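# Move tablecloth from side table to big table, six arms

## Task

Six arms are mounted on the big table's top at about z=+0.72 m in the scene frame. arm1 is at x=-0.87, y=+0.65 and faces -90 degrees. arm2 is at x=-0.87, y=-0.65 and faces +90. arm3 is at x=+0.00, y=+0.65 and faces -90. arm4 is at x=+0.00, y=-0.65 and faces +90. arm5 is at x=+0.87, y=+0.65 and faces -90. arm6 is at x=+0.87, y=-0.65 and faces +90. Angles are measured counter-clockwise from +x. Remove the tablecloth from the side table and lay it on the big table with no part of it draping over an edge. Every item that stood on the side table must finish on the side table's bare surface, upright as it was and close to its original spot. Finish by opening all grippers and moving the arms away. Anything that stays put only because a robot is holding it does not count.

## Robot and tools

Robots: six identical i2rt Big YAM arms, named arm1 to arm6. Each has six revolute joints, a two-finger gripper and a wrist camera. With joint1 and joint6 at 0 and the hand level and pointing forward, the wrist camera rides on top of the hand and looks toward the fingertips. The hand reaches about 1.0 m from the joint1 axis. The room also has two fixed cameras, cam_high and cam_low.

Frame: there is one scene frame. Its origin is on the floor and +z points up. The mount points and facings listed in the task are given in this frame. The hand point lies midway between the fingertips. The hand's z axis runs along the fingers, and the fingers close along its y axis. No call takes Cartesian targets. Every motion is given as joint angles.

execute_actions(actions, cameras): actions is a list holding exactly one action, or an empty list, which only returns state and images. The action is an object keyed by arm name, such as "arm3". Under each arm goes "joints", an object mapping joint names to absolute targets. These are positions to reach, not offsets. The joint names are joint1_rad, joint2_rad, joint3_rad, joint4_rad, joint5_rad, joint6_rad (radians) and gripper_m (metres). Any subset may be sent, and all named motions start together. Ranges, with the tolerance that counts as reached:
- joint1_rad: -2.879 to 2.879, ±0.045. Rotates the arm about its base. Positive is counter-clockwise seen from above, and 0 points along the base's facing.
- joint2_rad: 0 to 3.141, ±0.14. Shoulder. At 0 the upper arm lies roughly level, pointing backward. Increasing it lifts the arm up and then forward.
- joint3_rad: 0 to 3.019, ±0.09. Elbow. At 0 the arm is fully folded, and larger values open it.
- joint4_rad: -1.692 to 1.57, ±0.055. Hand pitch. Positive tips the fingers up.
- joint5_rad: -1.57 to 1.57, ±0.03. Sideways swing of the hand. Positive goes toward the arm's right.
- joint6_rad: -2.094 to 2.094, ±0.035. Hand roll. Positive is clockwise when viewed from behind the hand.
- gripper_m: 0 to 0.093, ±0.003. This is the fingertip gap. Grip force tops out at roughly 50 to 62 N per pad, and lower on some grippers.
An unknown key or an out-of-range number rejects the entire call, and nothing moves. Joints run at different speeds, so the hand may sweep a wide path between postures. An action lasts at most 15 s. cameras is a list chosen from arm1_cam_wrist to arm6_cam_wrist, cam_high, cam_low, or "all". Omitting it, giving null or giving ["all"] returns every camera, and [] returns none. The "pictures" line lists the images in order.

wait(seconds): 0 to 10. Sends no new command and returns the same state and images as an empty action.

zoom_image(camera, region): gives an enlarged crop of that camera's latest full image. region is [x0, y0, x1, y1] in image pixels, with (0, 0) at the top left, and may be at most 504 by 504.

finished_scene(scene): ends the given scene, 1 or 2, after the last command has been held. It is final, and its result states whether the task succeeded and gives the next task. Replying without any tool call ends everything.

Reading results: joint_positions gives each joint's actual value. joint_status says how each commanded motion ended.
- "off_target": the joint stopped short and may still be pushing.
- "contact_stop" or "time_out": the joint gives up its target and holds where it is. The exception is a timed-out joint that keeps a target near its position, at most 0.375, 0.375, 0.113, 0.225, 0.075 and 0.3 rad away for joints 1 to 6. It keeps pushing, and on_its_own lists it.
- "joint command not followed", usually with a "cause:" line: a self- and inter-arm clearance check blocked that arm's joint targets. Its gripper target still runs. Those joints show "not_followed", and the arm may retry them on later actions until it gets acceptable targets or the way clears. Calls without an action never show this line.
on_its_own lists what the robot is doing that this call did not command. "held at" there means the held target, not the current position. An arm or joint left out of an action can still be pushing toward an earlier target. To relieve a push, command the joint to its reported position. A very small change of target may not move the joint at all. A joint carrying a load sags after a stop. If a call reports a stop, later execute_actions, wait and finished_scene calls in the same reply are skipped.

Heat: holding a load, even while you are thinking, warms the motors. A MOTOR HOT line appears at 85 °C. At 100 °C that arm and its gripper go limp and fall, an OVER-TEMPERATURE FAULT is reported, and unmet targets read "limit_stop_at_motor_heat". Resend them once the arm has cooled. Some heat carries over into the next scene.

Cautions: the arms do not stop when they touch something and can push very hard. Arms pressing hard against each other ends the run in failure, and a hard collision can too. No state line reports arm-to-arm contact, and the clearance check misses fingers, gripper housings and wrist cameras and can react too late. Knocking a rigid object out of the work area fails the task. The cloth is exempt from this. Avoid drops, slips, slams and hard pushes. The robot holds the last command while you think, and arms do not wait for one another. Before finishing, open the grippers and pull the arms away, and check that the cloth lies entirely on the big table and the side-table items stand upright near where they began.

Each tool is called after ">>>" as name(argument=value, ...), one argument or row to a line, values as JSON.

## Session

>>> execute_actions(
  actions=[],
)

Scene clock: 0.00 s.
arm1.joint_positions: joint1_rad=+0.011 joint2_rad=+0.441 joint3_rad=+1.477 joint4_rad=-1.540 joint5_rad=+0.016 joint6_rad=+0.011 gripper_m=+0.095
arm1.joint_status: not commanded
arm1.hand: x=-0.8738 y=+0.5326 z=+1.3540 quat_wxyz=(-0.363, -0.609, -0.608, +0.358) (m; scene frame)
arm2.joint_positions: joint1_rad=+0.005 joint2_rad=+0.436 joint3_rad=+1.463 joint4_rad=-1.545 joint5_rad=+0.016 joint6_rad=+0.012 gripper_m=+0.094
arm2.joint_status: not commanded
arm2.hand: x=-0.8796 y=-0.5321 z=+1.2900 quat_wxyz=(-0.358, +0.617, -0.606, -0.353) (m; scene frame)
arm3.joint_positions: joint1_rad=+0.006 joint2_rad=+0.449 joint3_rad=+1.469 joint4_rad=-1.528 joint5_rad=-0.015 joint6_rad=+0.002 gripper_m=+0.094
arm3.joint_status: not commanded
arm3.hand: x=-0.0021 y=+0.5246 z=+1.2924 quat_wxyz=(-0.358, -0.617, -0.602, +0.359) (m; scene frame)
arm4.joint_positions: joint1_rad=+0.011 joint2_rad=+0.430 joint3_rad=+1.481 joint4_rad=-1.526 joint5_rad=+0.016 joint6_rad=+0.017 gripper_m=+0.095
arm4.joint_status: not commanded
arm4.hand: x=-0.0032 y=-0.5359 z=+1.2898 quat_wxyz=(-0.359, +0.613, -0.594, -0.378) (m; scene frame)
arm5.joint_positions: joint1_rad=-0.012 joint2_rad=+0.426 joint3_rad=+1.468 joint4_rad=-1.529 joint5_rad=+0.015 joint6_rad=+0.009 gripper_m=+0.094
arm5.joint_status: not commanded
arm5.hand: x=+0.8676 y=+0.5391 z=+1.3561 quat_wxyz=(-0.358, -0.616, -0.593, +0.376) (m; scene frame)
arm6.joint_positions: joint1_rad=+0.003 joint2_rad=+0.454 joint3_rad=+1.482 joint4_rad=-1.543 joint5_rad=+0.010 joint6_rad=-0.016 gripper_m=+0.095
arm6.joint_status: not commanded
arm6.hand: x=+0.8676 y=-0.5253 z=+1.3801 quat_wxyz=(-0.356, +0.624, -0.599, -0.354) (m; scene frame)
pictures: arm1_cam_wrist, arm2_cam_wrist, arm3_cam_wrist, arm4_cam_wrist, arm5_cam_wrist, arm6_cam_wrist, cam_high, cam_low
Images, in order (width x height): arm1_cam_wrist 504x504, arm2_cam_wrist 504x504, arm3_cam_wrist 504x504, arm4_cam_wrist 504x504, arm5_cam_wrist 504x504, arm6_cam_wrist 504x504, cam_high 504x504, cam_low 504x504.

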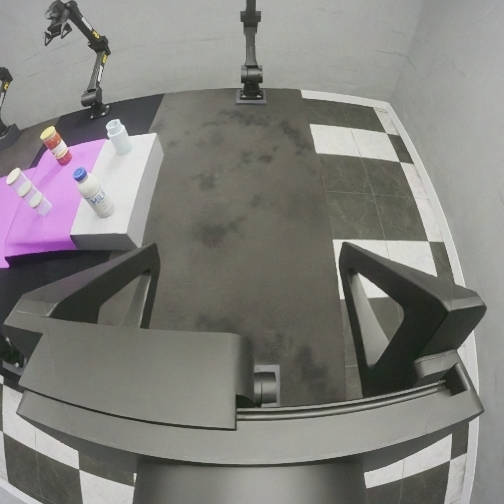

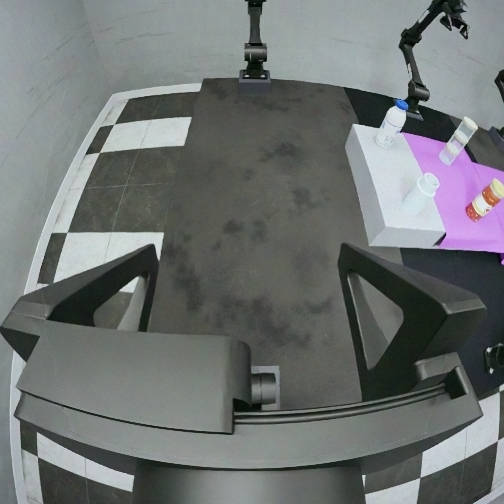

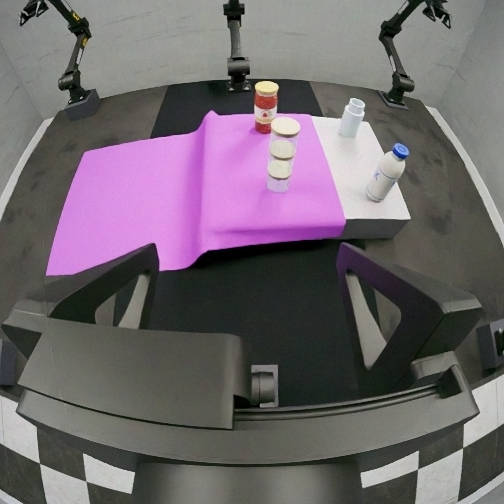

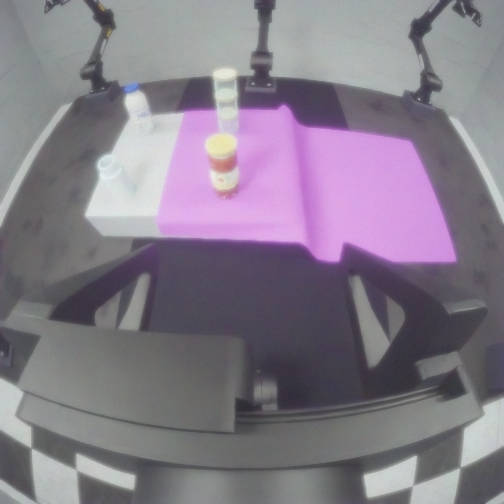

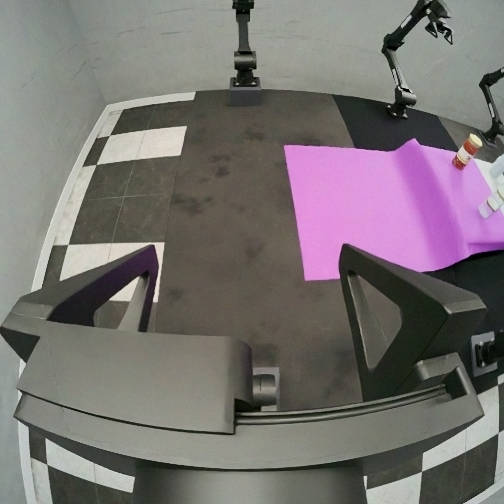

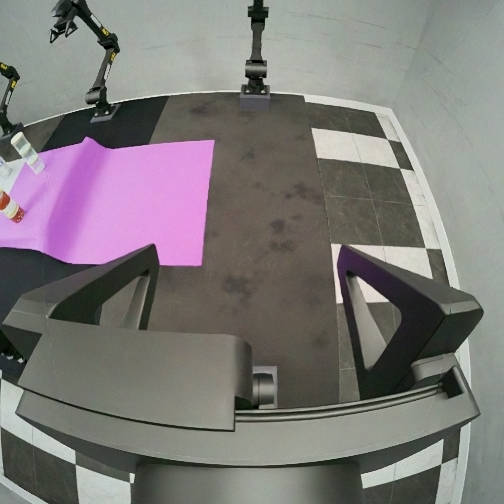

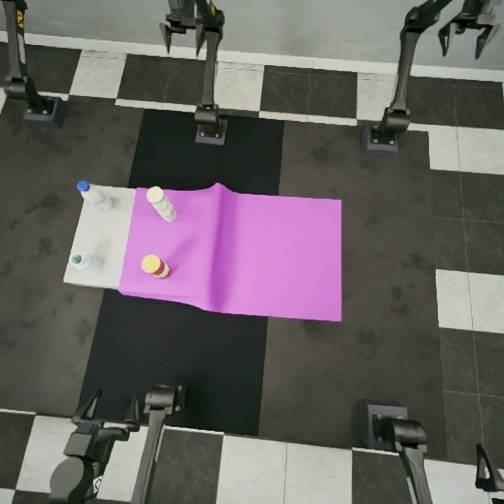

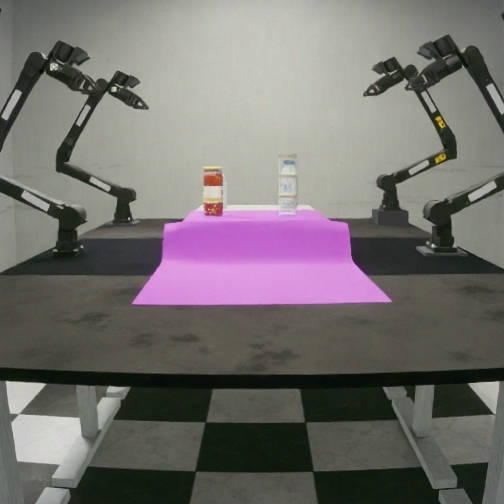

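>>> execute_actions(
  actions=[
    {"arm3":{"joints":{"joint2_rad":1.0,"joint3_rad":0.7,"joint4_rad":0.0,"joint1_rad":-0.15}},"arm4":{"joints":{"joint2_rad":1.0,"joint3_rad":0.7,"joint4_rad":0,"joint1_rad":0.15}},"arm5":{"joints":{"joint2_rad":1.57,"joint3_rad":1.2,"joint4_rad":-1.2}},"arm6":{"joints":{"joint2_rad":1.3,"joint3_rad":1.0,"joint4_rad":-1.27}},"arm2":{"joints":{"joint4_rad":-1.03}}},
  ],
  cameras=["arm3_cam_wrist","arm4_cam_wrist","cam_high","cam_low"],
)

Scene clock: 2.60 s.
arm1.joint_positions: joint1_rad=+0.011 joint2_rad=+0.441 joint3_rad=+1.477 joint4_rad=-1.540 joint5_rad=+0.016 joint6_rad=+0.011 gripper_m=+0.095
arm1.joint_status: not commanded
arm1.hand: x=-0.8738 y=+0.5326 z=+1.3540 quat_wxyz=(-0.363, -0.609, -0.608, +0.358) (m; scene frame)
arm2.joint_positions: joint1_rad=+0.005 joint2_rad=+0.436 joint3_rad=+1.463 joint4_rad=-1.047 joint5_rad=+0.016 joint6_rad=+0.012 gripper_m=+0.094
arm2.joint_status: all done
arm2.hand: x=-0.8825 y=-0.4999 z=+1.4067 quat_wxyz=(-0.493, +0.509, -0.500, -0.497) (m; scene frame)
arm3.joint_positions: joint1_rad=-0.145 joint2_rad=+1.004 joint3_rad=+0.706 joint4_rad=-0.020 joint5_rad=-0.015 joint6_rad=+0.002 gripper_m=+0.094
arm3.joint_status: all done
arm3.hand: x=-0.0843 y=+0.1827 z=+1.0273 quat_wxyz=(-0.380, -0.621, -0.521, +0.446) (m; scene frame)
arm4.joint_positions: joint1_rad=+0.143 joint2_rad=+1.011 joint3_rad=+0.702 joint4_rad=-0.023 joint5_rad=+0.016 joint6_rad=+0.017 gripper_m=+0.095
arm4.joint_status: all done
arm4.hand: x=-0.0871 y=-0.1832 z=+1.0117 quat_wxyz=(-0.370, +0.621, -0.527, -0.447) (m; scene frame)
arm5.joint_positions: joint1_rad=-0.012 joint2_rad=+1.571 joint3_rad=+1.198 joint4_rad=-1.205 joint5_rad=+0.015 joint6_rad=+0.009 gripper_m=+0.094
arm5.joint_status: all done
arm5.hand: x=+0.8574 y=+0.2073 z=+0.9190 quat_wxyz=(+0.007, -0.719, -0.695, +0.007) (m; scene frame)
arm6.joint_positions: joint1_rad=+0.003 joint2_rad=+1.292 joint3_rad=+0.975 joint4_rad=-1.274 joint5_rad=+0.010 joint6_rad=-0.016 gripper_m=+0.095
arm6.joint_status: all done
arm6.hand: x=+0.8617 y=-0.3085 z=+0.9645 quat_wxyz=(+0.004, +0.723, -0.690, +0.012) (m; scene frame)
pictures: arm3_cam_wrist, arm4_cam_wrist, cam_high, cam_low
Images, in order (width x height): arm3_cam_wrist 504x504, arm4_cam_wrist 504x504, cam_high 504x504, cam_low 504x504.

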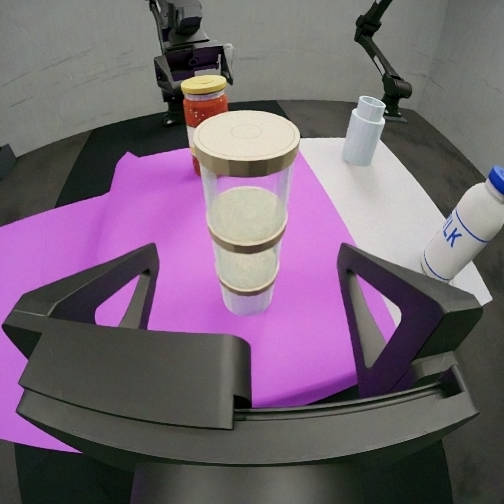

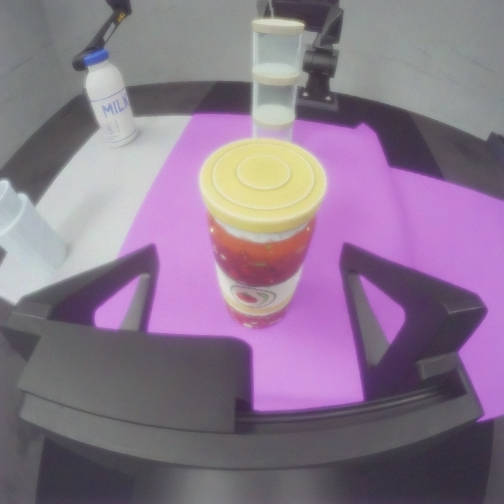

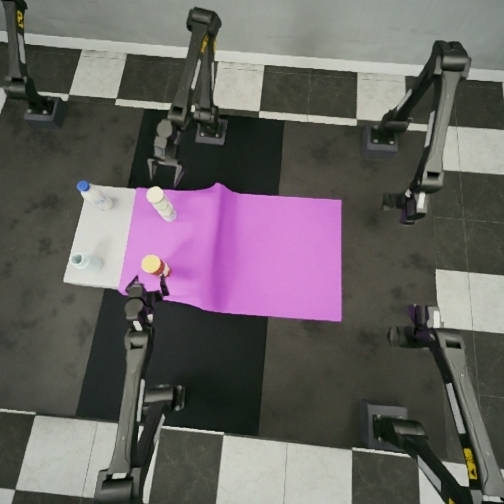

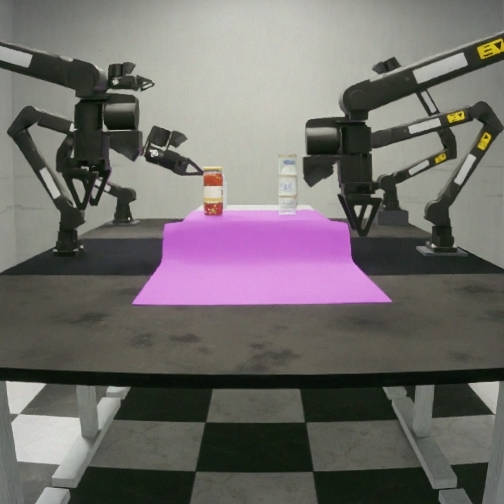

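>>> execute_actions(
  actions=[
    {"arm3":{"joints":{"joint2_rad":0.95,"joint3_rad":0.35,"joint4_rad":0.3}},"arm4":{"joints":{"joint2_rad":0.95,"joint3_rad":0.38,"joint4_rad":0.27}},"arm5":{"joints":{"joint1_rad":-0.6,"joint6_rad":-0.6}},"arm6":{"joints":{"joint1_rad":0.6,"joint6_rad":0.6}}},
  ],
  cameras=["arm3_cam_wrist","arm4_cam_wrist","cam_high","cam_low"],
)

Scene clock: 6.37 s.
arm1.joint_positions: joint1_rad=+0.011 joint2_rad=+0.441 joint3_rad=+1.477 joint4_rad=-1.540 joint5_rad=+0.016 joint6_rad=+0.011 gripper_m=+0.095
arm1.joint_status: not commanded
arm1.hand: x=-0.8738 y=+0.5326 z=+1.3540 quat_wxyz=(-0.363, -0.609, -0.608, +0.358) (m; scene frame)
arm2.joint_positions: joint1_rad=+0.005 joint2_rad=+0.436 joint3_rad=+1.463 joint4_rad=-1.047 joint5_rad=+0.016 joint6_rad=+0.012 gripper_m=+0.094
arm2.joint_status: not commanded
arm2.hand: x=-0.8825 y=-0.4999 z=+1.4067 quat_wxyz=(-0.493, +0.509, -0.500, -0.497) (m; scene frame)
arm3.joint_positions: joint1_rad=-0.145 joint2_rad=+0.951 joint3_rad=+0.347 joint4_rad=+0.281 joint5_rad=-0.015 joint6_rad=+0.002 gripper_m=+0.094
arm3.joint_status: all done
arm3.hand: x=-0.0715 y=+0.2516 z=+0.9134 quat_wxyz=(-0.379, -0.622, -0.522, +0.444) (m; scene frame)
arm4.joint_positions: joint1_rad=+0.143 joint2_rad=+0.948 joint3_rad=+0.373 joint4_rad=+0.247 joint5_rad=+0.016 joint6_rad=+0.017 gripper_m=+0.095
arm4.joint_status: all done
arm4.hand: x=-0.0747 y=-0.2473 z=+0.9113 quat_wxyz=(-0.372, +0.620, -0.526, -0.448) (m; scene frame)
arm5.joint_positions: joint1_rad=-0.606 joint2_rad=+1.571 joint3_rad=+1.198 joint4_rad=-1.205 joint5_rad=+0.015 joint6_rad=-0.589 gripper_m=+0.094
arm5.joint_status: all done
arm5.hand: x=+0.6115 y=+0.2906 z=+0.9198 quat_wxyz=(+0.007, -0.717, -0.697, +0.002) (m; scene frame)
arm6.joint_positions: joint1_rad=+0.598 joint2_rad=+1.292 joint3_rad=+0.975 joint4_rad=-1.274 joint5_rad=+0.010 joint6_rad=+0.592 gripper_m=+0.095
arm6.joint_status: all done
arm6.hand: x=+0.6718 y=-0.3717 z=+0.9645 quat_wxyz=(-0.002, +0.719, -0.695, +0.012) (m; scene frame)
pictures: arm3_cam_wrist, arm4_cam_wrist, cam_high, cam_low
Images, in order (width x height): arm3_cam_wrist 504x504, arm4_cam_wrist 504x504, cam_high 504x504, cam_low 504x504.

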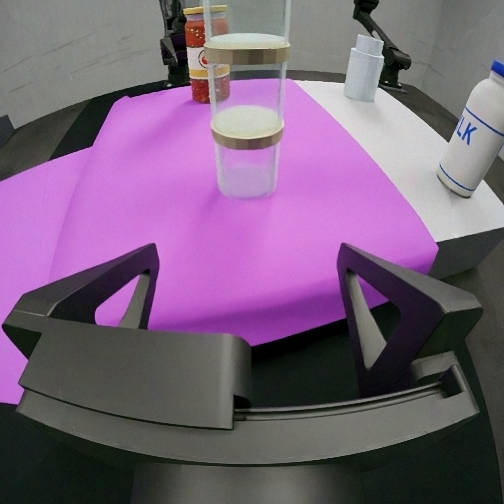

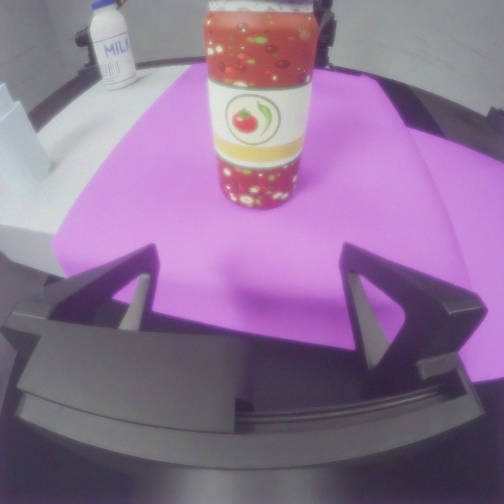

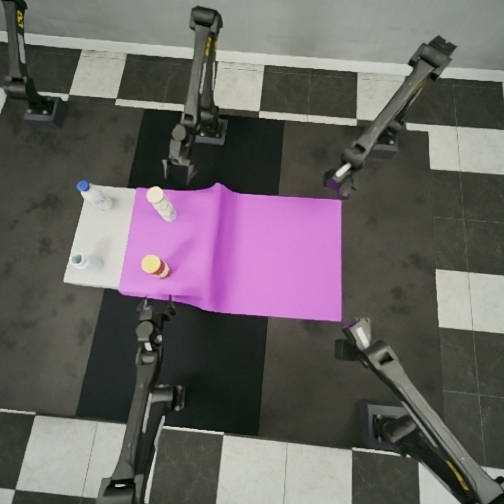

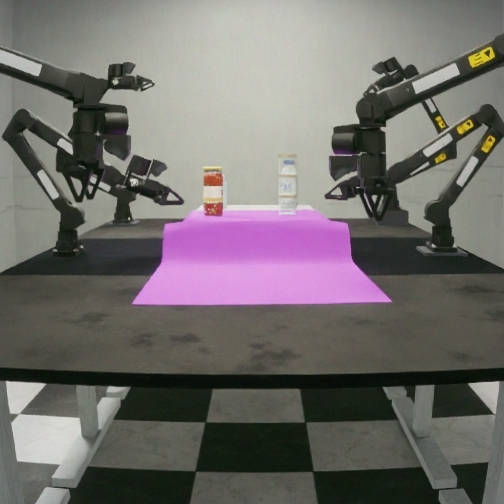

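>>> execute_actions(
  actions=[
    {"arm3":{"joints":{"joint2_rad":1.51,"joint3_rad":0.61,"joint4_rad":0.6}},"arm4":{"joints":{"joint1_rad":0.125,"joint2_rad":1.37,"joint3_rad":0.62,"joint4_rad":0.44}},"arm5":{"joints":{"joint1_rad":-1.07,"joint6_rad":0,"joint2_rad":1.95,"joint3_rad":1.53,"joint4_rad":-0.58}},"arm6":{"joints":{"joint1_rad":1.07,"joint6_rad":0,"joint2_rad":1.95,"joint3_rad":1.53,"joint4_rad":-0.58}}},
  ],
  cameras=["arm3_cam_wrist","arm4_cam_wrist","arm5_cam_wrist","arm6_cam_wrist","cam_high","cam_low"],
)

Scene clock: 8.93 s.
arm1.joint_positions: joint1_rad=+0.011 joint2_rad=+0.441 joint3_rad=+1.477 joint4_rad=-1.540 joint5_rad=+0.016 joint6_rad=+0.011 gripper_m=+0.095
arm1.joint_status: not commanded
arm1.hand: x=-0.8738 y=+0.5326 z=+1.3540 quat_wxyz=(-0.363, -0.609, -0.608, +0.358) (m; scene frame)
arm2.joint_positions: joint1_rad=+0.005 joint2_rad=+0.436 joint3_rad=+1.463 joint4_rad=-1.047 joint5_rad=+0.016 joint6_rad=+0.012 gripper_m=+0.094
arm2.joint_status: not commanded
arm2.hand: x=-0.8825 y=-0.4999 z=+1.4067 quat_wxyz=(-0.493, +0.509, -0.500, -0.497) (m; scene frame)
arm3.joint_positions: joint1_rad=-0.145 joint2_rad=+1.517 joint3_rad=+0.587 joint4_rad=+0.590 joint5_rad=-0.015 joint6_rad=+0.002 gripper_m=+0.094
arm3.joint_status: all done
arm3.hand: x=-0.0942 y=+0.1287 z=+0.8545 quat_wxyz=(-0.375, -0.625, -0.525, +0.439) (m; scene frame)
arm4.joint_positions: joint1_rad=+0.135 joint2_rad=+1.373 joint3_rad=+0.595 joint4_rad=+0.425 joint5_rad=+0.016 joint6_rad=+0.017 gripper_m=+0.095
arm4.joint_status: all done
arm4.hand: x=-0.0913 y=-0.1411 z=+0.8828 quat_wxyz=(-0.367, +0.623, -0.533, -0.439) (m; scene frame)
arm5.joint_positions: joint1_rad=-1.072 joint2_rad=+1.953 joint3_rad=+1.486 joint4_rad=-0.592 joint5_rad=+0.016 joint6_rad=-0.011 gripper_m=+0.094
arm5.joint_status: all done
arm5.hand: x=+0.2616 y=+0.3309 z=+0.8674 quat_wxyz=(-0.055, -0.937, -0.236, +0.251) (m; scene frame)
arm6.joint_positions: joint1_rad=+1.074 joint2_rad=+1.963 joint3_rad=+1.486 joint4_rad=-0.592 joint5_rad=+0.010 joint6_rad=+0.008 gripper_m=+0.095
arm6.joint_status: all done
arm6.hand: x=+0.2583 y=-0.3373 z=+0.8786 quat_wxyz=(-0.060, +0.941, -0.231, -0.239) (m; scene frame)
pictures: arm3_cam_wrist, arm4_cam_wrist, arm5_cam_wrist, arm6_cam_wrist, cam_high, cam_low
Images, in order (width x height): arm3_cam_wrist 504x504, arm4_cam_wrist 504x504, arm5_cam_wrist 504x504, arm6_cam_wrist 504x504, cam_high 504x504, cam_low 504x504.

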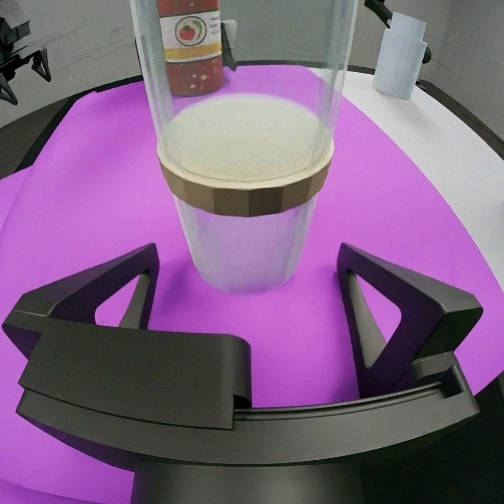

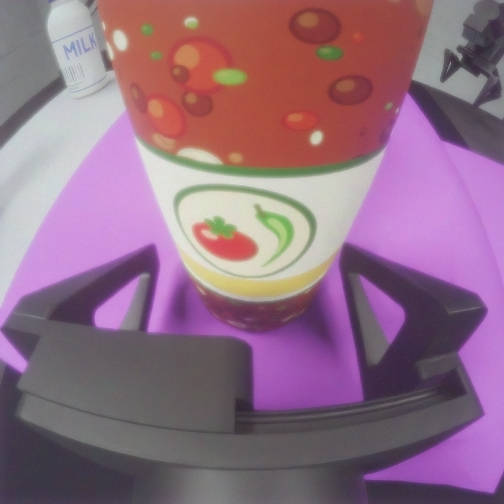

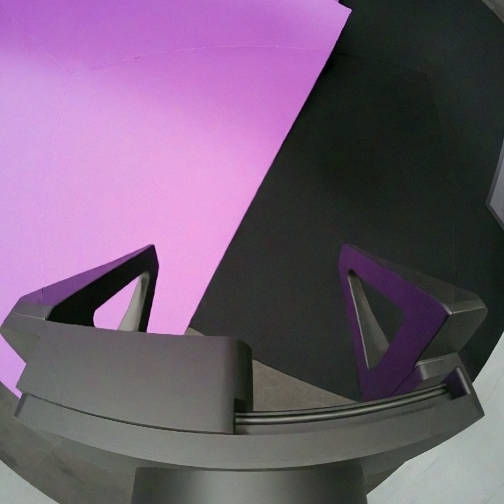

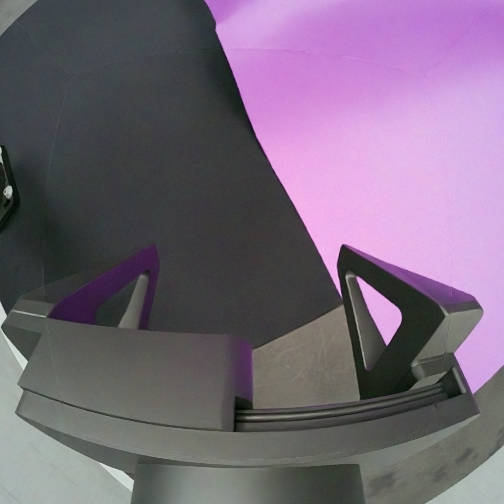

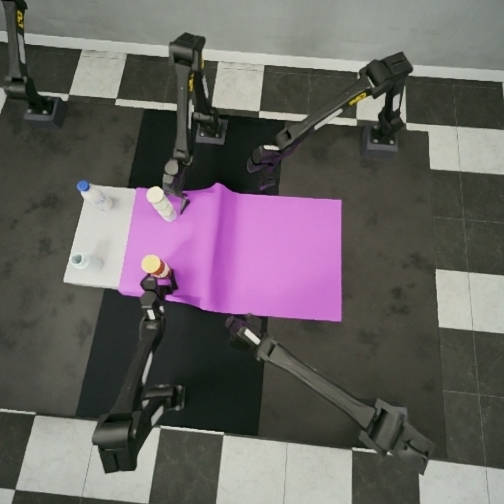

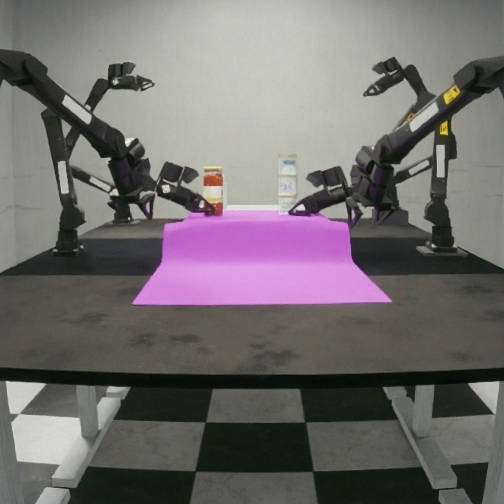

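>>> execute_actions(
  actions=[
    {"arm3":{"joints":{"joint3_rad":0.7,"joint4_rad":0.51}},"arm4":{"joints":{"joint3_rad":0.67,"joint4_rad":0.39}},"arm5":{"joints":{"joint1_rad":-0.86,"joint2_rad":2.12}},"arm6":{"joints":{"joint1_rad":0.86,"joint2_rad":2.14}}},
  ],
  cameras=["arm3_cam_wrist","arm4_cam_wrist","cam_low"],
)

Scene clock: 11.23 s.
arm1.joint_positions: joint1_rad=+0.011 joint2_rad=+0.441 joint3_rad=+1.477 joint4_rad=-1.540 joint5_rad=+0.016 joint6_rad=+0.011 gripper_m=+0.095
arm1.joint_status: not commanded
arm1.hand: x=-0.8738 y=+0.5326 z=+1.3540 quat_wxyz=(-0.363, -0.609, -0.608, +0.358) (m; scene frame)
arm2.joint_positions: joint1_rad=+0.005 joint2_rad=+0.436 joint3_rad=+1.463 joint4_rad=-1.047 joint5_rad=+0.016 joint6_rad=+0.012 gripper_m=+0.094
arm2.joint_status: not commanded
arm2.hand: x=-0.8825 y=-0.4999 z=+1.4067 quat_wxyz=(-0.493, +0.509, -0.500, -0.497) (m; scene frame)
arm3.joint_positions: joint1_rad=-0.145 joint2_rad=+1.517 joint3_rad=+0.652 joint4_rad=+0.516 joint5_rad=-0.015 joint6_rad=+0.002 gripper_m=+0.094
arm3.joint_status: all done
arm3.hand: x=-0.0975 y=+0.1107 z=+0.8674 quat_wxyz=(-0.372, -0.628, -0.527, +0.436) (m; scene frame)
arm4.joint_positions: joint1_rad=+0.135 joint2_rad=+1.373 joint3_rad=+0.625 joint4_rad=+0.401 joint5_rad=+0.016 joint6_rad=+0.017 gripper_m=+0.095
arm4.joint_status: all done
arm4.hand: x=-0.0928 y=-0.1331 z=+0.8921 quat_wxyz=(-0.368, +0.622, -0.532, -0.441) (m; scene frame)
arm5.joint_positions: joint1_rad=-0.857 joint2_rad=+2.128 joint3_rad=+1.504 joint4_rad=-0.584 joint5_rad=+0.014 joint6_rad=-0.009 gripper_m=+0.094
arm5.joint_status: all done
arm5.hand: x=+0.3513 y=+0.2146 z=+0.7608 quat_wxyz=(-0.057, -0.922, -0.341, +0.176) (m; scene frame)
arm6.joint_positions: joint1_rad=+0.863 joint2_rad=+2.161 joint3_rad=+1.509 joint4_rad=-0.585 joint5_rad=+0.011 joint6_rad=+0.006 gripper_m=+0.095
arm6.joint_status: all done
arm6.hand: x=+0.3482 y=-0.2246 z=+0.7582 quat_wxyz=(-0.059, +0.928, -0.333, -0.154) (m; scene frame)
pictures: arm3_cam_wrist, arm4_cam_wrist, cam_low
Images, in order (width x height): arm3_cam_wrist 504x504, arm4_cam_wrist 504x504, cam_low 504x504.

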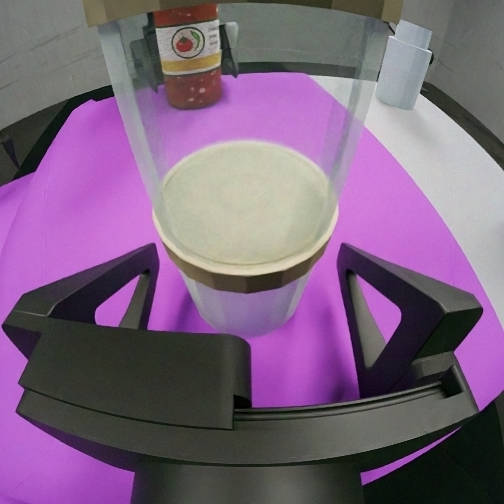

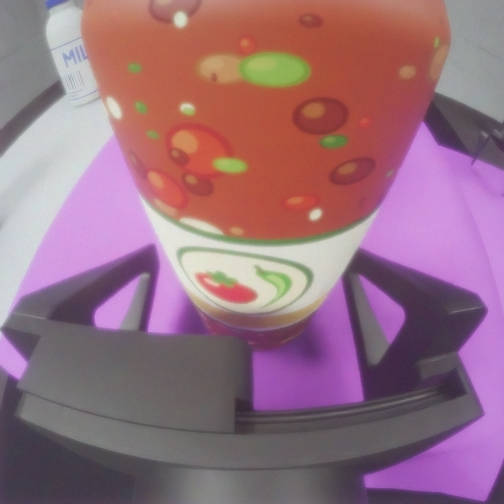

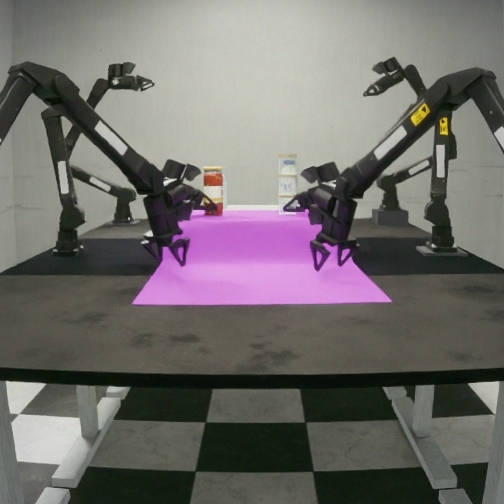

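>>> execute_actions(
  actions=[
    {"arm3":{"joints":{"gripper_m":0.03}},"arm4":{"joints":{"gripper_m":0.03}},"arm5":{"joints":{"joint2_rad":2.19}},"arm6":{"joints":{"joint2_rad":2.21}}},
  ],
  cameras=[],
)

>>> execute_actions(
  actions=[
    {"arm3":{"joints":{"joint2_rad":1.41,"joint3_rad":0.74,"joint4_rad":0.37}},"arm4":{"joints":{"joint2_rad":1.27,"joint3_rad":0.71,"joint4_rad":0.25}}},
  ],
  cameras=["cam_low"],
)

>>> execute_actions(
  actions=[
    {"arm5":{"joints":{"gripper_m":0}},"arm6":{"joints":{"gripper_m":0}}},
  ],
  cameras=["arm3_cam_wrist","arm5_cam_wrist","arm6_cam_wrist","cam_low"],
)

Scene clock: 12.90 s.
arm1.joint_positions: joint1_rad=+0.011 joint2_rad=+0.441 joint3_rad=+1.477 joint4_rad=-1.540 joint5_rad=+0.016 joint6_rad=+0.011 gripper_m=+0.095
arm1.joint_status: not commanded
arm1.hand: x=-0.8738 y=+0.5326 z=+1.3540 quat_wxyz=(-0.363, -0.609, -0.608, +0.358) (m; scene frame)
arm2.joint_positions: joint1_rad=+0.005 joint2_rad=+0.436 joint3_rad=+1.463 joint4_rad=-1.047 joint5_rad=+0.016 joint6_rad=+0.012 gripper_m=+0.094
arm2.joint_status: not commanded
arm2.hand: x=-0.8825 y=-0.4999 z=+1.4067 quat_wxyz=(-0.493, +0.509, -0.500, -0.497) (m; scene frame)
arm3.joint_positions: joint1_rad=-0.145 joint2_rad=+1.517 joint3_rad=+0.652 joint4_rad=+0.515 joint5_rad=-0.016 joint6_rad=+0.002 gripper_m=+0.058
arm3.joint_status: gripper_m off_target (ended at +0.058, target +0.030)
arm3.hand: x=-0.0974 y=+0.1107 z=+0.8673 quat_wxyz=(-0.372, -0.628, -0.527, +0.436) (m; scene frame)
arm4.joint_positions: joint1_rad=+0.133 joint2_rad=+1.373 joint3_rad=+0.625 joint4_rad=+0.400 joint5_rad=+0.018 joint6_rad=+0.014 gripper_m=+0.067
arm4.joint_status: gripper_m off_target (ended at +0.067, target +0.030)
arm4.hand: x=-0.0914 y=-0.1330 z=+0.8917 quat_wxyz=(-0.370, +0.622, -0.533, -0.439) (m; scene frame)
arm5.joint_positions: joint1_rad=-0.858 joint2_rad=+2.154 joint3_rad=+1.509 joint4_rad=-0.583 joint5_rad=+0.013 joint6_rad=-0.007 gripper_m=+0.094
arm5.joint_status: all done
arm5.hand: x=+0.3526 y=+0.2157 z=+0.7460 quat_wxyz=(-0.055, -0.924, -0.340, +0.167) (m; scene frame)
arm6.joint_positions: joint1_rad=+0.863 joint2_rad=+2.201 joint3_rad=+1.509 joint4_rad=-0.585 joint5_rad=+0.011 joint6_rad=+0.004 gripper_m=+0.095
arm6.joint_status: all done
arm6.hand: x=+0.3545 y=-0.2297 z=+0.7323 quat_wxyz=(-0.052, +0.932, -0.333, -0.135) (m; scene frame)
pictures: none
No camera images: the call's "cameras" was empty. Leave "cameras" out to get every camera's image.

Scene clock: 13.80 s.
arm1.joint_positions: joint1_rad=+0.011 joint2_rad=+0.441 joint3_rad=+1.477 joint4_rad=-1.540 joint5_rad=+0.016 joint6_rad=+0.011 gripper_m=+0.095
arm1.joint_status: not commanded
arm1.hand: x=-0.8738 y=+0.5326 z=+1.3540 quat_wxyz=(-0.363, -0.609, -0.608, +0.358) (m; scene frame)
arm2.joint_positions: joint1_rad=+0.005 joint2_rad=+0.436 joint3_rad=+1.463 joint4_rad=-1.047 joint5_rad=+0.016 joint6_rad=+0.012 gripper_m=+0.094
arm2.joint_status: not commanded
arm2.hand: x=-0.8825 y=-0.4999 z=+1.4067 quat_wxyz=(-0.493, +0.509, -0.500, -0.497) (m; scene frame)
arm3.joint_positions: joint1_rad=-0.145 joint2_rad=+1.438 joint3_rad=+0.662 joint4_rad=+0.358 joint5_rad=-0.016 joint6_rad=+0.002 gripper_m=+0.058
arm3.joint_status: all done
arm3.hand: x=-0.0953 y=+0.1219 z=+0.8778 quat_wxyz=(-0.354, -0.642, -0.539, +0.414) (m; scene frame)
arm4.joint_positions: joint1_rad=+0.133 joint2_rad=+1.310 joint3_rad=+0.640 joint4_rad=+0.242 joint5_rad=+0.018 joint6_rad=+0.014 gripper_m=+0.067
arm4.joint_status: all done
arm4.hand: x=-0.0892 y=-0.1449 z=+0.8949 quat_wxyz=(-0.349, +0.639, -0.547, -0.413) (m; scene frame)
arm5.joint_positions: joint1_rad=-0.858 joint2_rad=+2.154 joint3_rad=+1.509 joint4_rad=-0.583 joint5_rad=+0.013 joint6_rad=-0.007 gripper_m=+0.094
arm5.joint_status: not commanded
arm5.hand: x=+0.3526 y=+0.2157 z=+0.7460 quat_wxyz=(-0.055, -0.924, -0.340, +0.167) (m; scene frame)
arm6.joint_positions: joint1_rad=+0.863 joint2_rad=+2.201 joint3_rad=+1.509 joint4_rad=-0.585 joint5_rad=+0.011 joint6_rad=+0.004 gripper_m=+0.095
arm6.joint_status: not commanded
arm6.hand: x=+0.3545 y=-0.2297 z=+0.7323 quat_wxyz=(-0.052, +0.932, -0.333, -0.135) (m; scene frame)
pictures: cam_low
Images, in order (width x height): cam_low 504x504.

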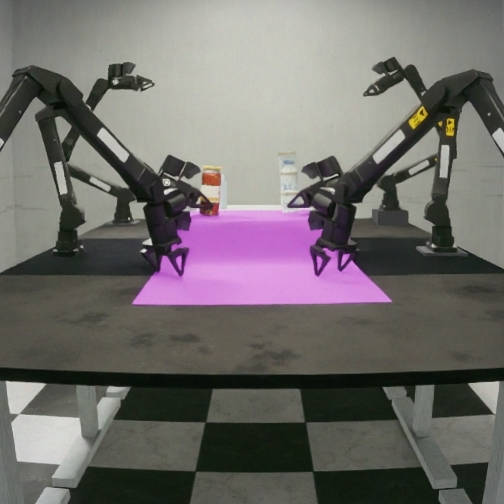

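Scene clock: 14.53 s.
arm1.joint_positions: joint1_rad=+0.011 joint2_rad=+0.441 joint3_rad=+1.477 joint4_rad=-1.540 joint5_rad=+0.016 joint6_rad=+0.011 gripper_m=+0.095
arm1.joint_status: not commanded
arm1.hand: x=-0.8738 y=+0.5326 z=+1.3540 quat_wxyz=(-0.363, -0.609, -0.608, +0.358) (m; scene frame)
arm2.joint_positions: joint1_rad=+0.005 joint2_rad=+0.436 joint3_rad=+1.463 joint4_rad=-1.047 joint5_rad=+0.016 joint6_rad=+0.012 gripper_m=+0.094
arm2.joint_status: not commanded
arm2.hand: x=-0.8825 y=-0.4999 z=+1.4067 quat_wxyz=(-0.493, +0.509, -0.500, -0.497) (m; scene frame)
arm3.joint_positions: joint1_rad=-0.145 joint2_rad=+1.438 joint3_rad=+0.662 joint4_rad=+0.358 joint5_rad=-0.016 joint6_rad=+0.002 gripper_m=+0.058
arm3.joint_status: not commanded
arm3.hand: x=-0.0953 y=+0.1219 z=+0.8778 quat_wxyz=(-0.354, -0.642, -0.539, +0.414) (m; scene frame)
arm4.joint_positions: joint1_rad=+0.133 joint2_rad=+1.310 joint3_rad=+0.640 joint4_rad=+0.242 joint5_rad=+0.018 joint6_rad=+0.014 gripper_m=+0.067
arm4.joint_status: not commanded
arm4.hand: x=-0.0892 y=-0.1449 z=+0.8949 quat_wxyz=(-0.349, +0.639, -0.547, -0.413) (m; scene frame)
arm5.joint_positions: joint1_rad=-0.858 joint2_rad=+2.154 joint3_rad=+1.509 joint4_rad=-0.583 joint5_rad=+0.013 joint6_rad=-0.007 gripper_m=+0.001
arm5.joint_status: all done
arm5.hand: x=+0.3526 y=+0.2157 z=+0.7460 quat_wxyz=(-0.055, -0.924, -0.340, +0.167) (m; scene frame)
arm6.joint_positions: joint1_rad=+0.863 joint2_rad=+2.201 joint3_rad=+1.509 joint4_rad=-0.585 joint5_rad=+0.011 joint6_rad=+0.004 gripper_m=+0.001
arm6.joint_status: all done
arm6.hand: x=+0.3545 y=-0.2297 z=+0.7323 quat_wxyz=(-0.052, +0.932, -0.333, -0.135) (m; scene frame)
pictures: arm3_cam_wrist, arm5_cam_wrist, arm6_cam_wrist, cam_low
Images, in order (width x height): arm3_cam_wrist 504x504, arm5_cam_wrist 504x504, arm6_cam_wrist 504x504, cam_low 504x504.

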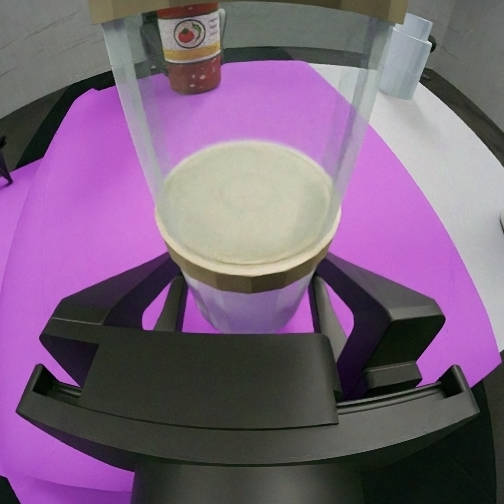

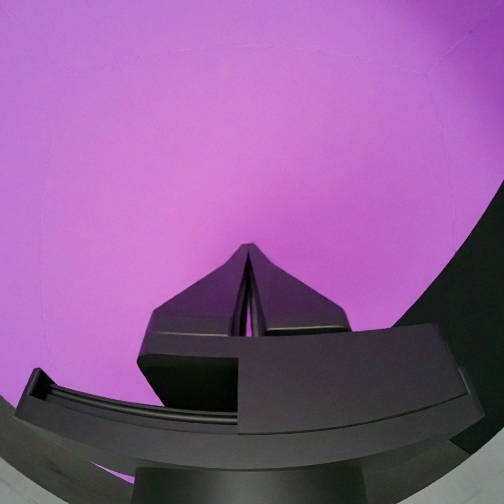

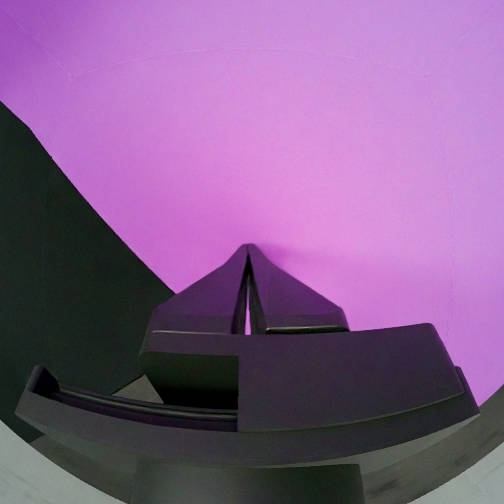

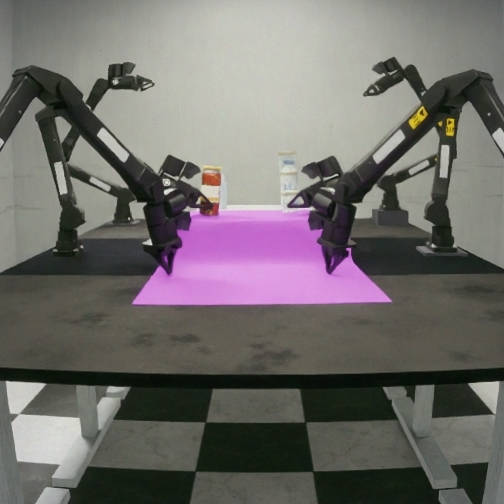

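>>> execute_actions(
  actions=[
    {"arm3":{"joints":{"joint3_rad":0.83}},"arm4":{"joints":{"joint3_rad":0.81}},"arm5":{"joints":{"gripper_m":0.09,"joint2_rad":2.25}},"arm6":{"joints":{"gripper_m":0.09,"joint2_rad":2.26}}},
  ],
  cameras=[],
)

>>> execute_actions(
  actions=[
    {"arm5":{"joints":{"gripper_m":0}},"arm6":{"joints":{"gripper_m":0}}},
  ],
  cameras=["arm5_cam_wrist","arm6_cam_wrist","cam_low"],
)

Scene clock: 16.93 s.
arm1.joint_positions: joint1_rad=+0.011 joint2_rad=+0.441 joint3_rad=+1.477 joint4_rad=-1.540 joint5_rad=+0.016 joint6_rad=+0.011 gripper_m=+0.095
arm1.joint_status: not commanded
arm1.hand: x=-0.8738 y=+0.5326 z=+1.3540 quat_wxyz=(-0.363, -0.609, -0.608, +0.358) (m; scene frame)
arm2.joint_positions: joint1_rad=+0.005 joint2_rad=+0.436 joint3_rad=+1.463 joint4_rad=-1.047 joint5_rad=+0.016 joint6_rad=+0.012 gripper_m=+0.094
arm2.joint_status: not commanded
arm2.hand: x=-0.8825 y=-0.4999 z=+1.4067 quat_wxyz=(-0.493, +0.509, -0.500, -0.497) (m; scene frame)
arm3.joint_positions: joint1_rad=-0.145 joint2_rad=+1.438 joint3_rad=+0.757 joint4_rad=+0.352 joint5_rad=-0.016 joint6_rad=+0.002 gripper_m=+0.058
arm3.joint_status: all done
arm3.hand: x=-0.1011 y=+0.0904 z=+0.9249 quat_wxyz=(-0.377, -0.623, -0.523, +0.442) (m; scene frame)
arm4.joint_positions: joint1_rad=+0.133 joint2_rad=+1.310 joint3_rad=+0.715 joint4_rad=+0.219 joint5_rad=+0.018 joint6_rad=+0.014 gripper_m=+0.067
arm4.joint_status: joint3_rad time_out (moved +0.076 of +0.170)
arm4.on_its_own: joint3_rad reads +0.715 and still pushes toward +0.810 since a time_out
arm4.hand: x=-0.0932 y=-0.1231 z=+0.9302 quat_wxyz=(-0.363, +0.628, -0.537, -0.430) (m; scene frame)
arm5.joint_positions: joint1_rad=-0.858 joint2_rad=+2.169 joint3_rad=+1.529 joint4_rad=-0.578 joint5_rad=+0.013 joint6_rad=-0.006 gripper_m=+0.090
arm5.joint_status: all done
arm5.hand: x=+0.3467 y=+0.2108 z=+0.7445 quat_wxyz=(-0.056, -0.923, -0.340, +0.171) (m; scene frame)
arm6.joint_positions: joint1_rad=+0.864 joint2_rad=+2.206 joint3_rad=+1.514 joint4_rad=-0.583 joint5_rad=+0.009 joint6_rad=+0.004 gripper_m=+0.090
arm6.joint_status: all done
arm6.hand: x=+0.3527 y=-0.2297 z=+0.7308 quat_wxyz=(-0.052, +0.932, -0.332, -0.136) (m; scene frame)
pictures: none
No camera images: the call's "cameras" was empty. Leave "cameras" out to get every camera's image.

not run: a stop came earlier in this reply.

>>> execute_actions(
  actions=[
    {"arm5":{"joints":{"gripper_m":0}},"arm6":{"joints":{"gripper_m":0}}},
  ],
  cameras=["arm5_cam_wrist","arm6_cam_wrist","cam_low"],
)

>>> execute_actions(
  actions=[
    {"arm5":{"joints":{"joint2_rad":1.85,"joint3_rad":1.2,"joint1_rad":-0.7}},"arm6":{"joints":{"joint2_rad":1.85,"joint3_rad":1.2,"joint1_rad":0.7}}},
  ],
  cameras=["cam_high","cam_low"],
)

Scene clock: 18.67 s.
arm1.joint_positions: joint1_rad=+0.011 joint2_rad=+0.441 joint3_rad=+1.477 joint4_rad=-1.540 joint5_rad=+0.016 joint6_rad=+0.011 gripper_m=+0.095
arm1.joint_status: not commanded
arm1.hand: x=-0.8738 y=+0.5326 z=+1.3540 quat_wxyz=(-0.363, -0.609, -0.608, +0.358) (m; scene frame)
arm2.joint_positions: joint1_rad=+0.005 joint2_rad=+0.436 joint3_rad=+1.463 joint4_rad=-1.047 joint5_rad=+0.016 joint6_rad=+0.012 gripper_m=+0.094
arm2.joint_status: not commanded
arm2.hand: x=-0.8825 y=-0.4999 z=+1.4067 quat_wxyz=(-0.493, +0.509, -0.500, -0.497) (m; scene frame)
arm3.joint_positions: joint1_rad=-0.145 joint2_rad=+1.438 joint3_rad=+0.757 joint4_rad=+0.352 joint5_rad=-0.016 joint6_rad=+0.002 gripper_m=+0.058
arm3.joint_status: not commanded
arm3.hand: x=-0.1011 y=+0.0904 z=+0.9249 quat_wxyz=(-0.377, -0.623, -0.523, +0.442) (m; scene frame)
arm4.joint_positions: joint1_rad=+0.133 joint2_rad=+1.310 joint3_rad=+0.715 joint4_rad=+0.219 joint5_rad=+0.018 joint6_rad=+0.014 gripper_m=+0.067
arm4.joint_status: not commanded
arm4.on_its_own: joint3_rad reads +0.715 and still pushes toward +0.810 since a time_out
arm4.hand: x=-0.0932 y=-0.1231 z=+0.9302 quat_wxyz=(-0.363, +0.628, -0.537, -0.430) (m; scene frame)
arm5.joint_positions: joint1_rad=-0.858 joint2_rad=+2.169 joint3_rad=+1.529 joint4_rad=-0.575 joint5_rad=+0.012 joint6_rad=-0.005 gripper_m=+0.001
arm5.joint_status: all done
arm5.hand: x=+0.3464 y=+0.2104 z=+0.7445 quat_wxyz=(-0.057, -0.923, -0.340, +0.172) (m; scene frame)
arm6.joint_positions: joint1_rad=+0.862 joint2_rad=+2.206 joint3_rad=+1.514 joint4_rad=-0.583 joint5_rad=+0.013 joint6_rad=+0.003 gripper_m=+0.001
arm6.joint_status: all done
arm6.hand: x=+0.3541 y=-0.2280 z=+0.7306 quat_wxyz=(-0.054, +0.932, -0.333, -0.135) (m; scene frame)
pictures: arm5_cam_wrist, arm6_cam_wrist, cam_low
Images, in order (width x height): arm5_cam_wrist 504x504, arm6_cam_wrist 504x504, cam_low 504x504.

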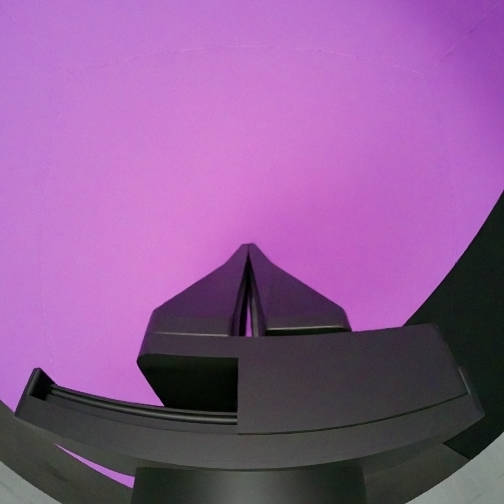

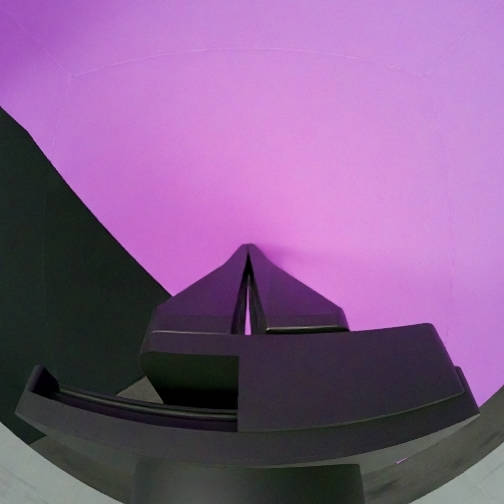

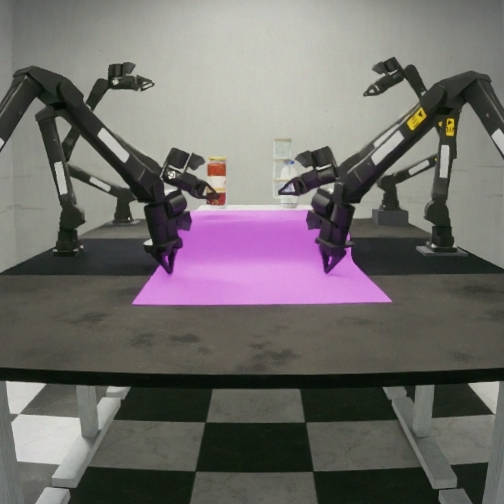

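Scene clock: 19.90 s.
arm1.joint_positions: joint1_rad=+0.011 joint2_rad=+0.441 joint3_rad=+1.477 joint4_rad=-1.540 joint5_rad=+0.016 joint6_rad=+0.011 gripper_m=+0.095
arm1.joint_status: not commanded
arm1.hand: x=-0.8738 y=+0.5326 z=+1.3540 quat_wxyz=(-0.363, -0.609, -0.608, +0.358) (m; scene frame)
arm2.joint_positions: joint1_rad=+0.005 joint2_rad=+0.436 joint3_rad=+1.463 joint4_rad=-1.047 joint5_rad=+0.016 joint6_rad=+0.012 gripper_m=+0.094
arm2.joint_status: not commanded
arm2.hand: x=-0.8825 y=-0.4999 z=+1.4067 quat_wxyz=(-0.493, +0.509, -0.500, -0.497) (m; scene frame)
arm3.joint_positions: joint1_rad=-0.145 joint2_rad=+1.438 joint3_rad=+0.757 joint4_rad=+0.352 joint5_rad=-0.016 joint6_rad=+0.002 gripper_m=+0.058
arm3.joint_status: not commanded
arm3.hand: x=-0.1011 y=+0.0904 z=+0.9249 quat_wxyz=(-0.377, -0.623, -0.523, +0.442) (m; scene frame)
arm4.joint_positions: joint1_rad=+0.133 joint2_rad=+1.310 joint3_rad=+0.715 joint4_rad=+0.219 joint5_rad=+0.018 joint6_rad=+0.014 gripper_m=+0.067
arm4.joint_status: not commanded
arm4.on_its_own: joint3_rad reads +0.715 and still pushes toward +0.810 since a time_out
arm4.hand: x=-0.0932 y=-0.1231 z=+0.9302 quat_wxyz=(-0.363, +0.628, -0.537, -0.430) (m; scene frame)
arm5.joint_positions: joint1_rad=-0.693 joint2_rad=+1.833 joint3_rad=+1.200 joint4_rad=-0.580 joint5_rad=+0.014 joint6_rad=-0.005 gripper_m=+0.000
arm5.joint_status: all done
arm5.hand: x=+0.4931 y=+0.2102 z=+0.8191 quat_wxyz=(-0.070, -0.892, -0.414, +0.168) (m; scene frame)
arm6.joint_positions: joint1_rad=+0.699 joint2_rad=+1.838 joint3_rad=+1.195 joint4_rad=-0.580 joint5_rad=+0.011 joint6_rad=+0.003 gripper_m=+0.001
arm6.joint_status: all done
arm6.hand: x=+0.4887 y=-0.2170 z=+0.8326 quat_wxyz=(-0.074, +0.898, -0.406, -0.154) (m; scene frame)
pictures: cam_high, cam_low
Images, in order (width x height): cam_high 504x504, cam_low 504x504.

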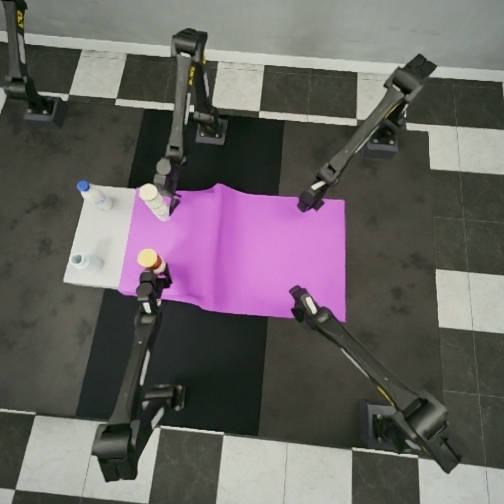

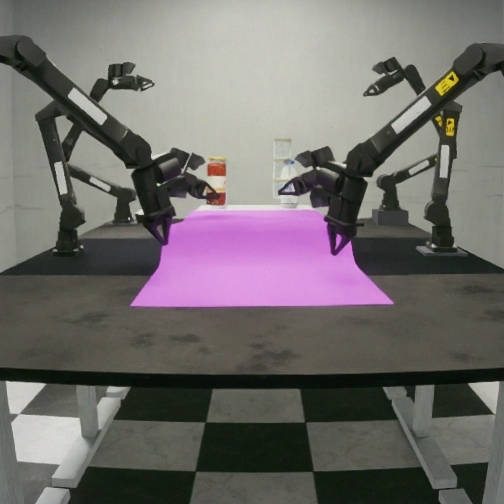

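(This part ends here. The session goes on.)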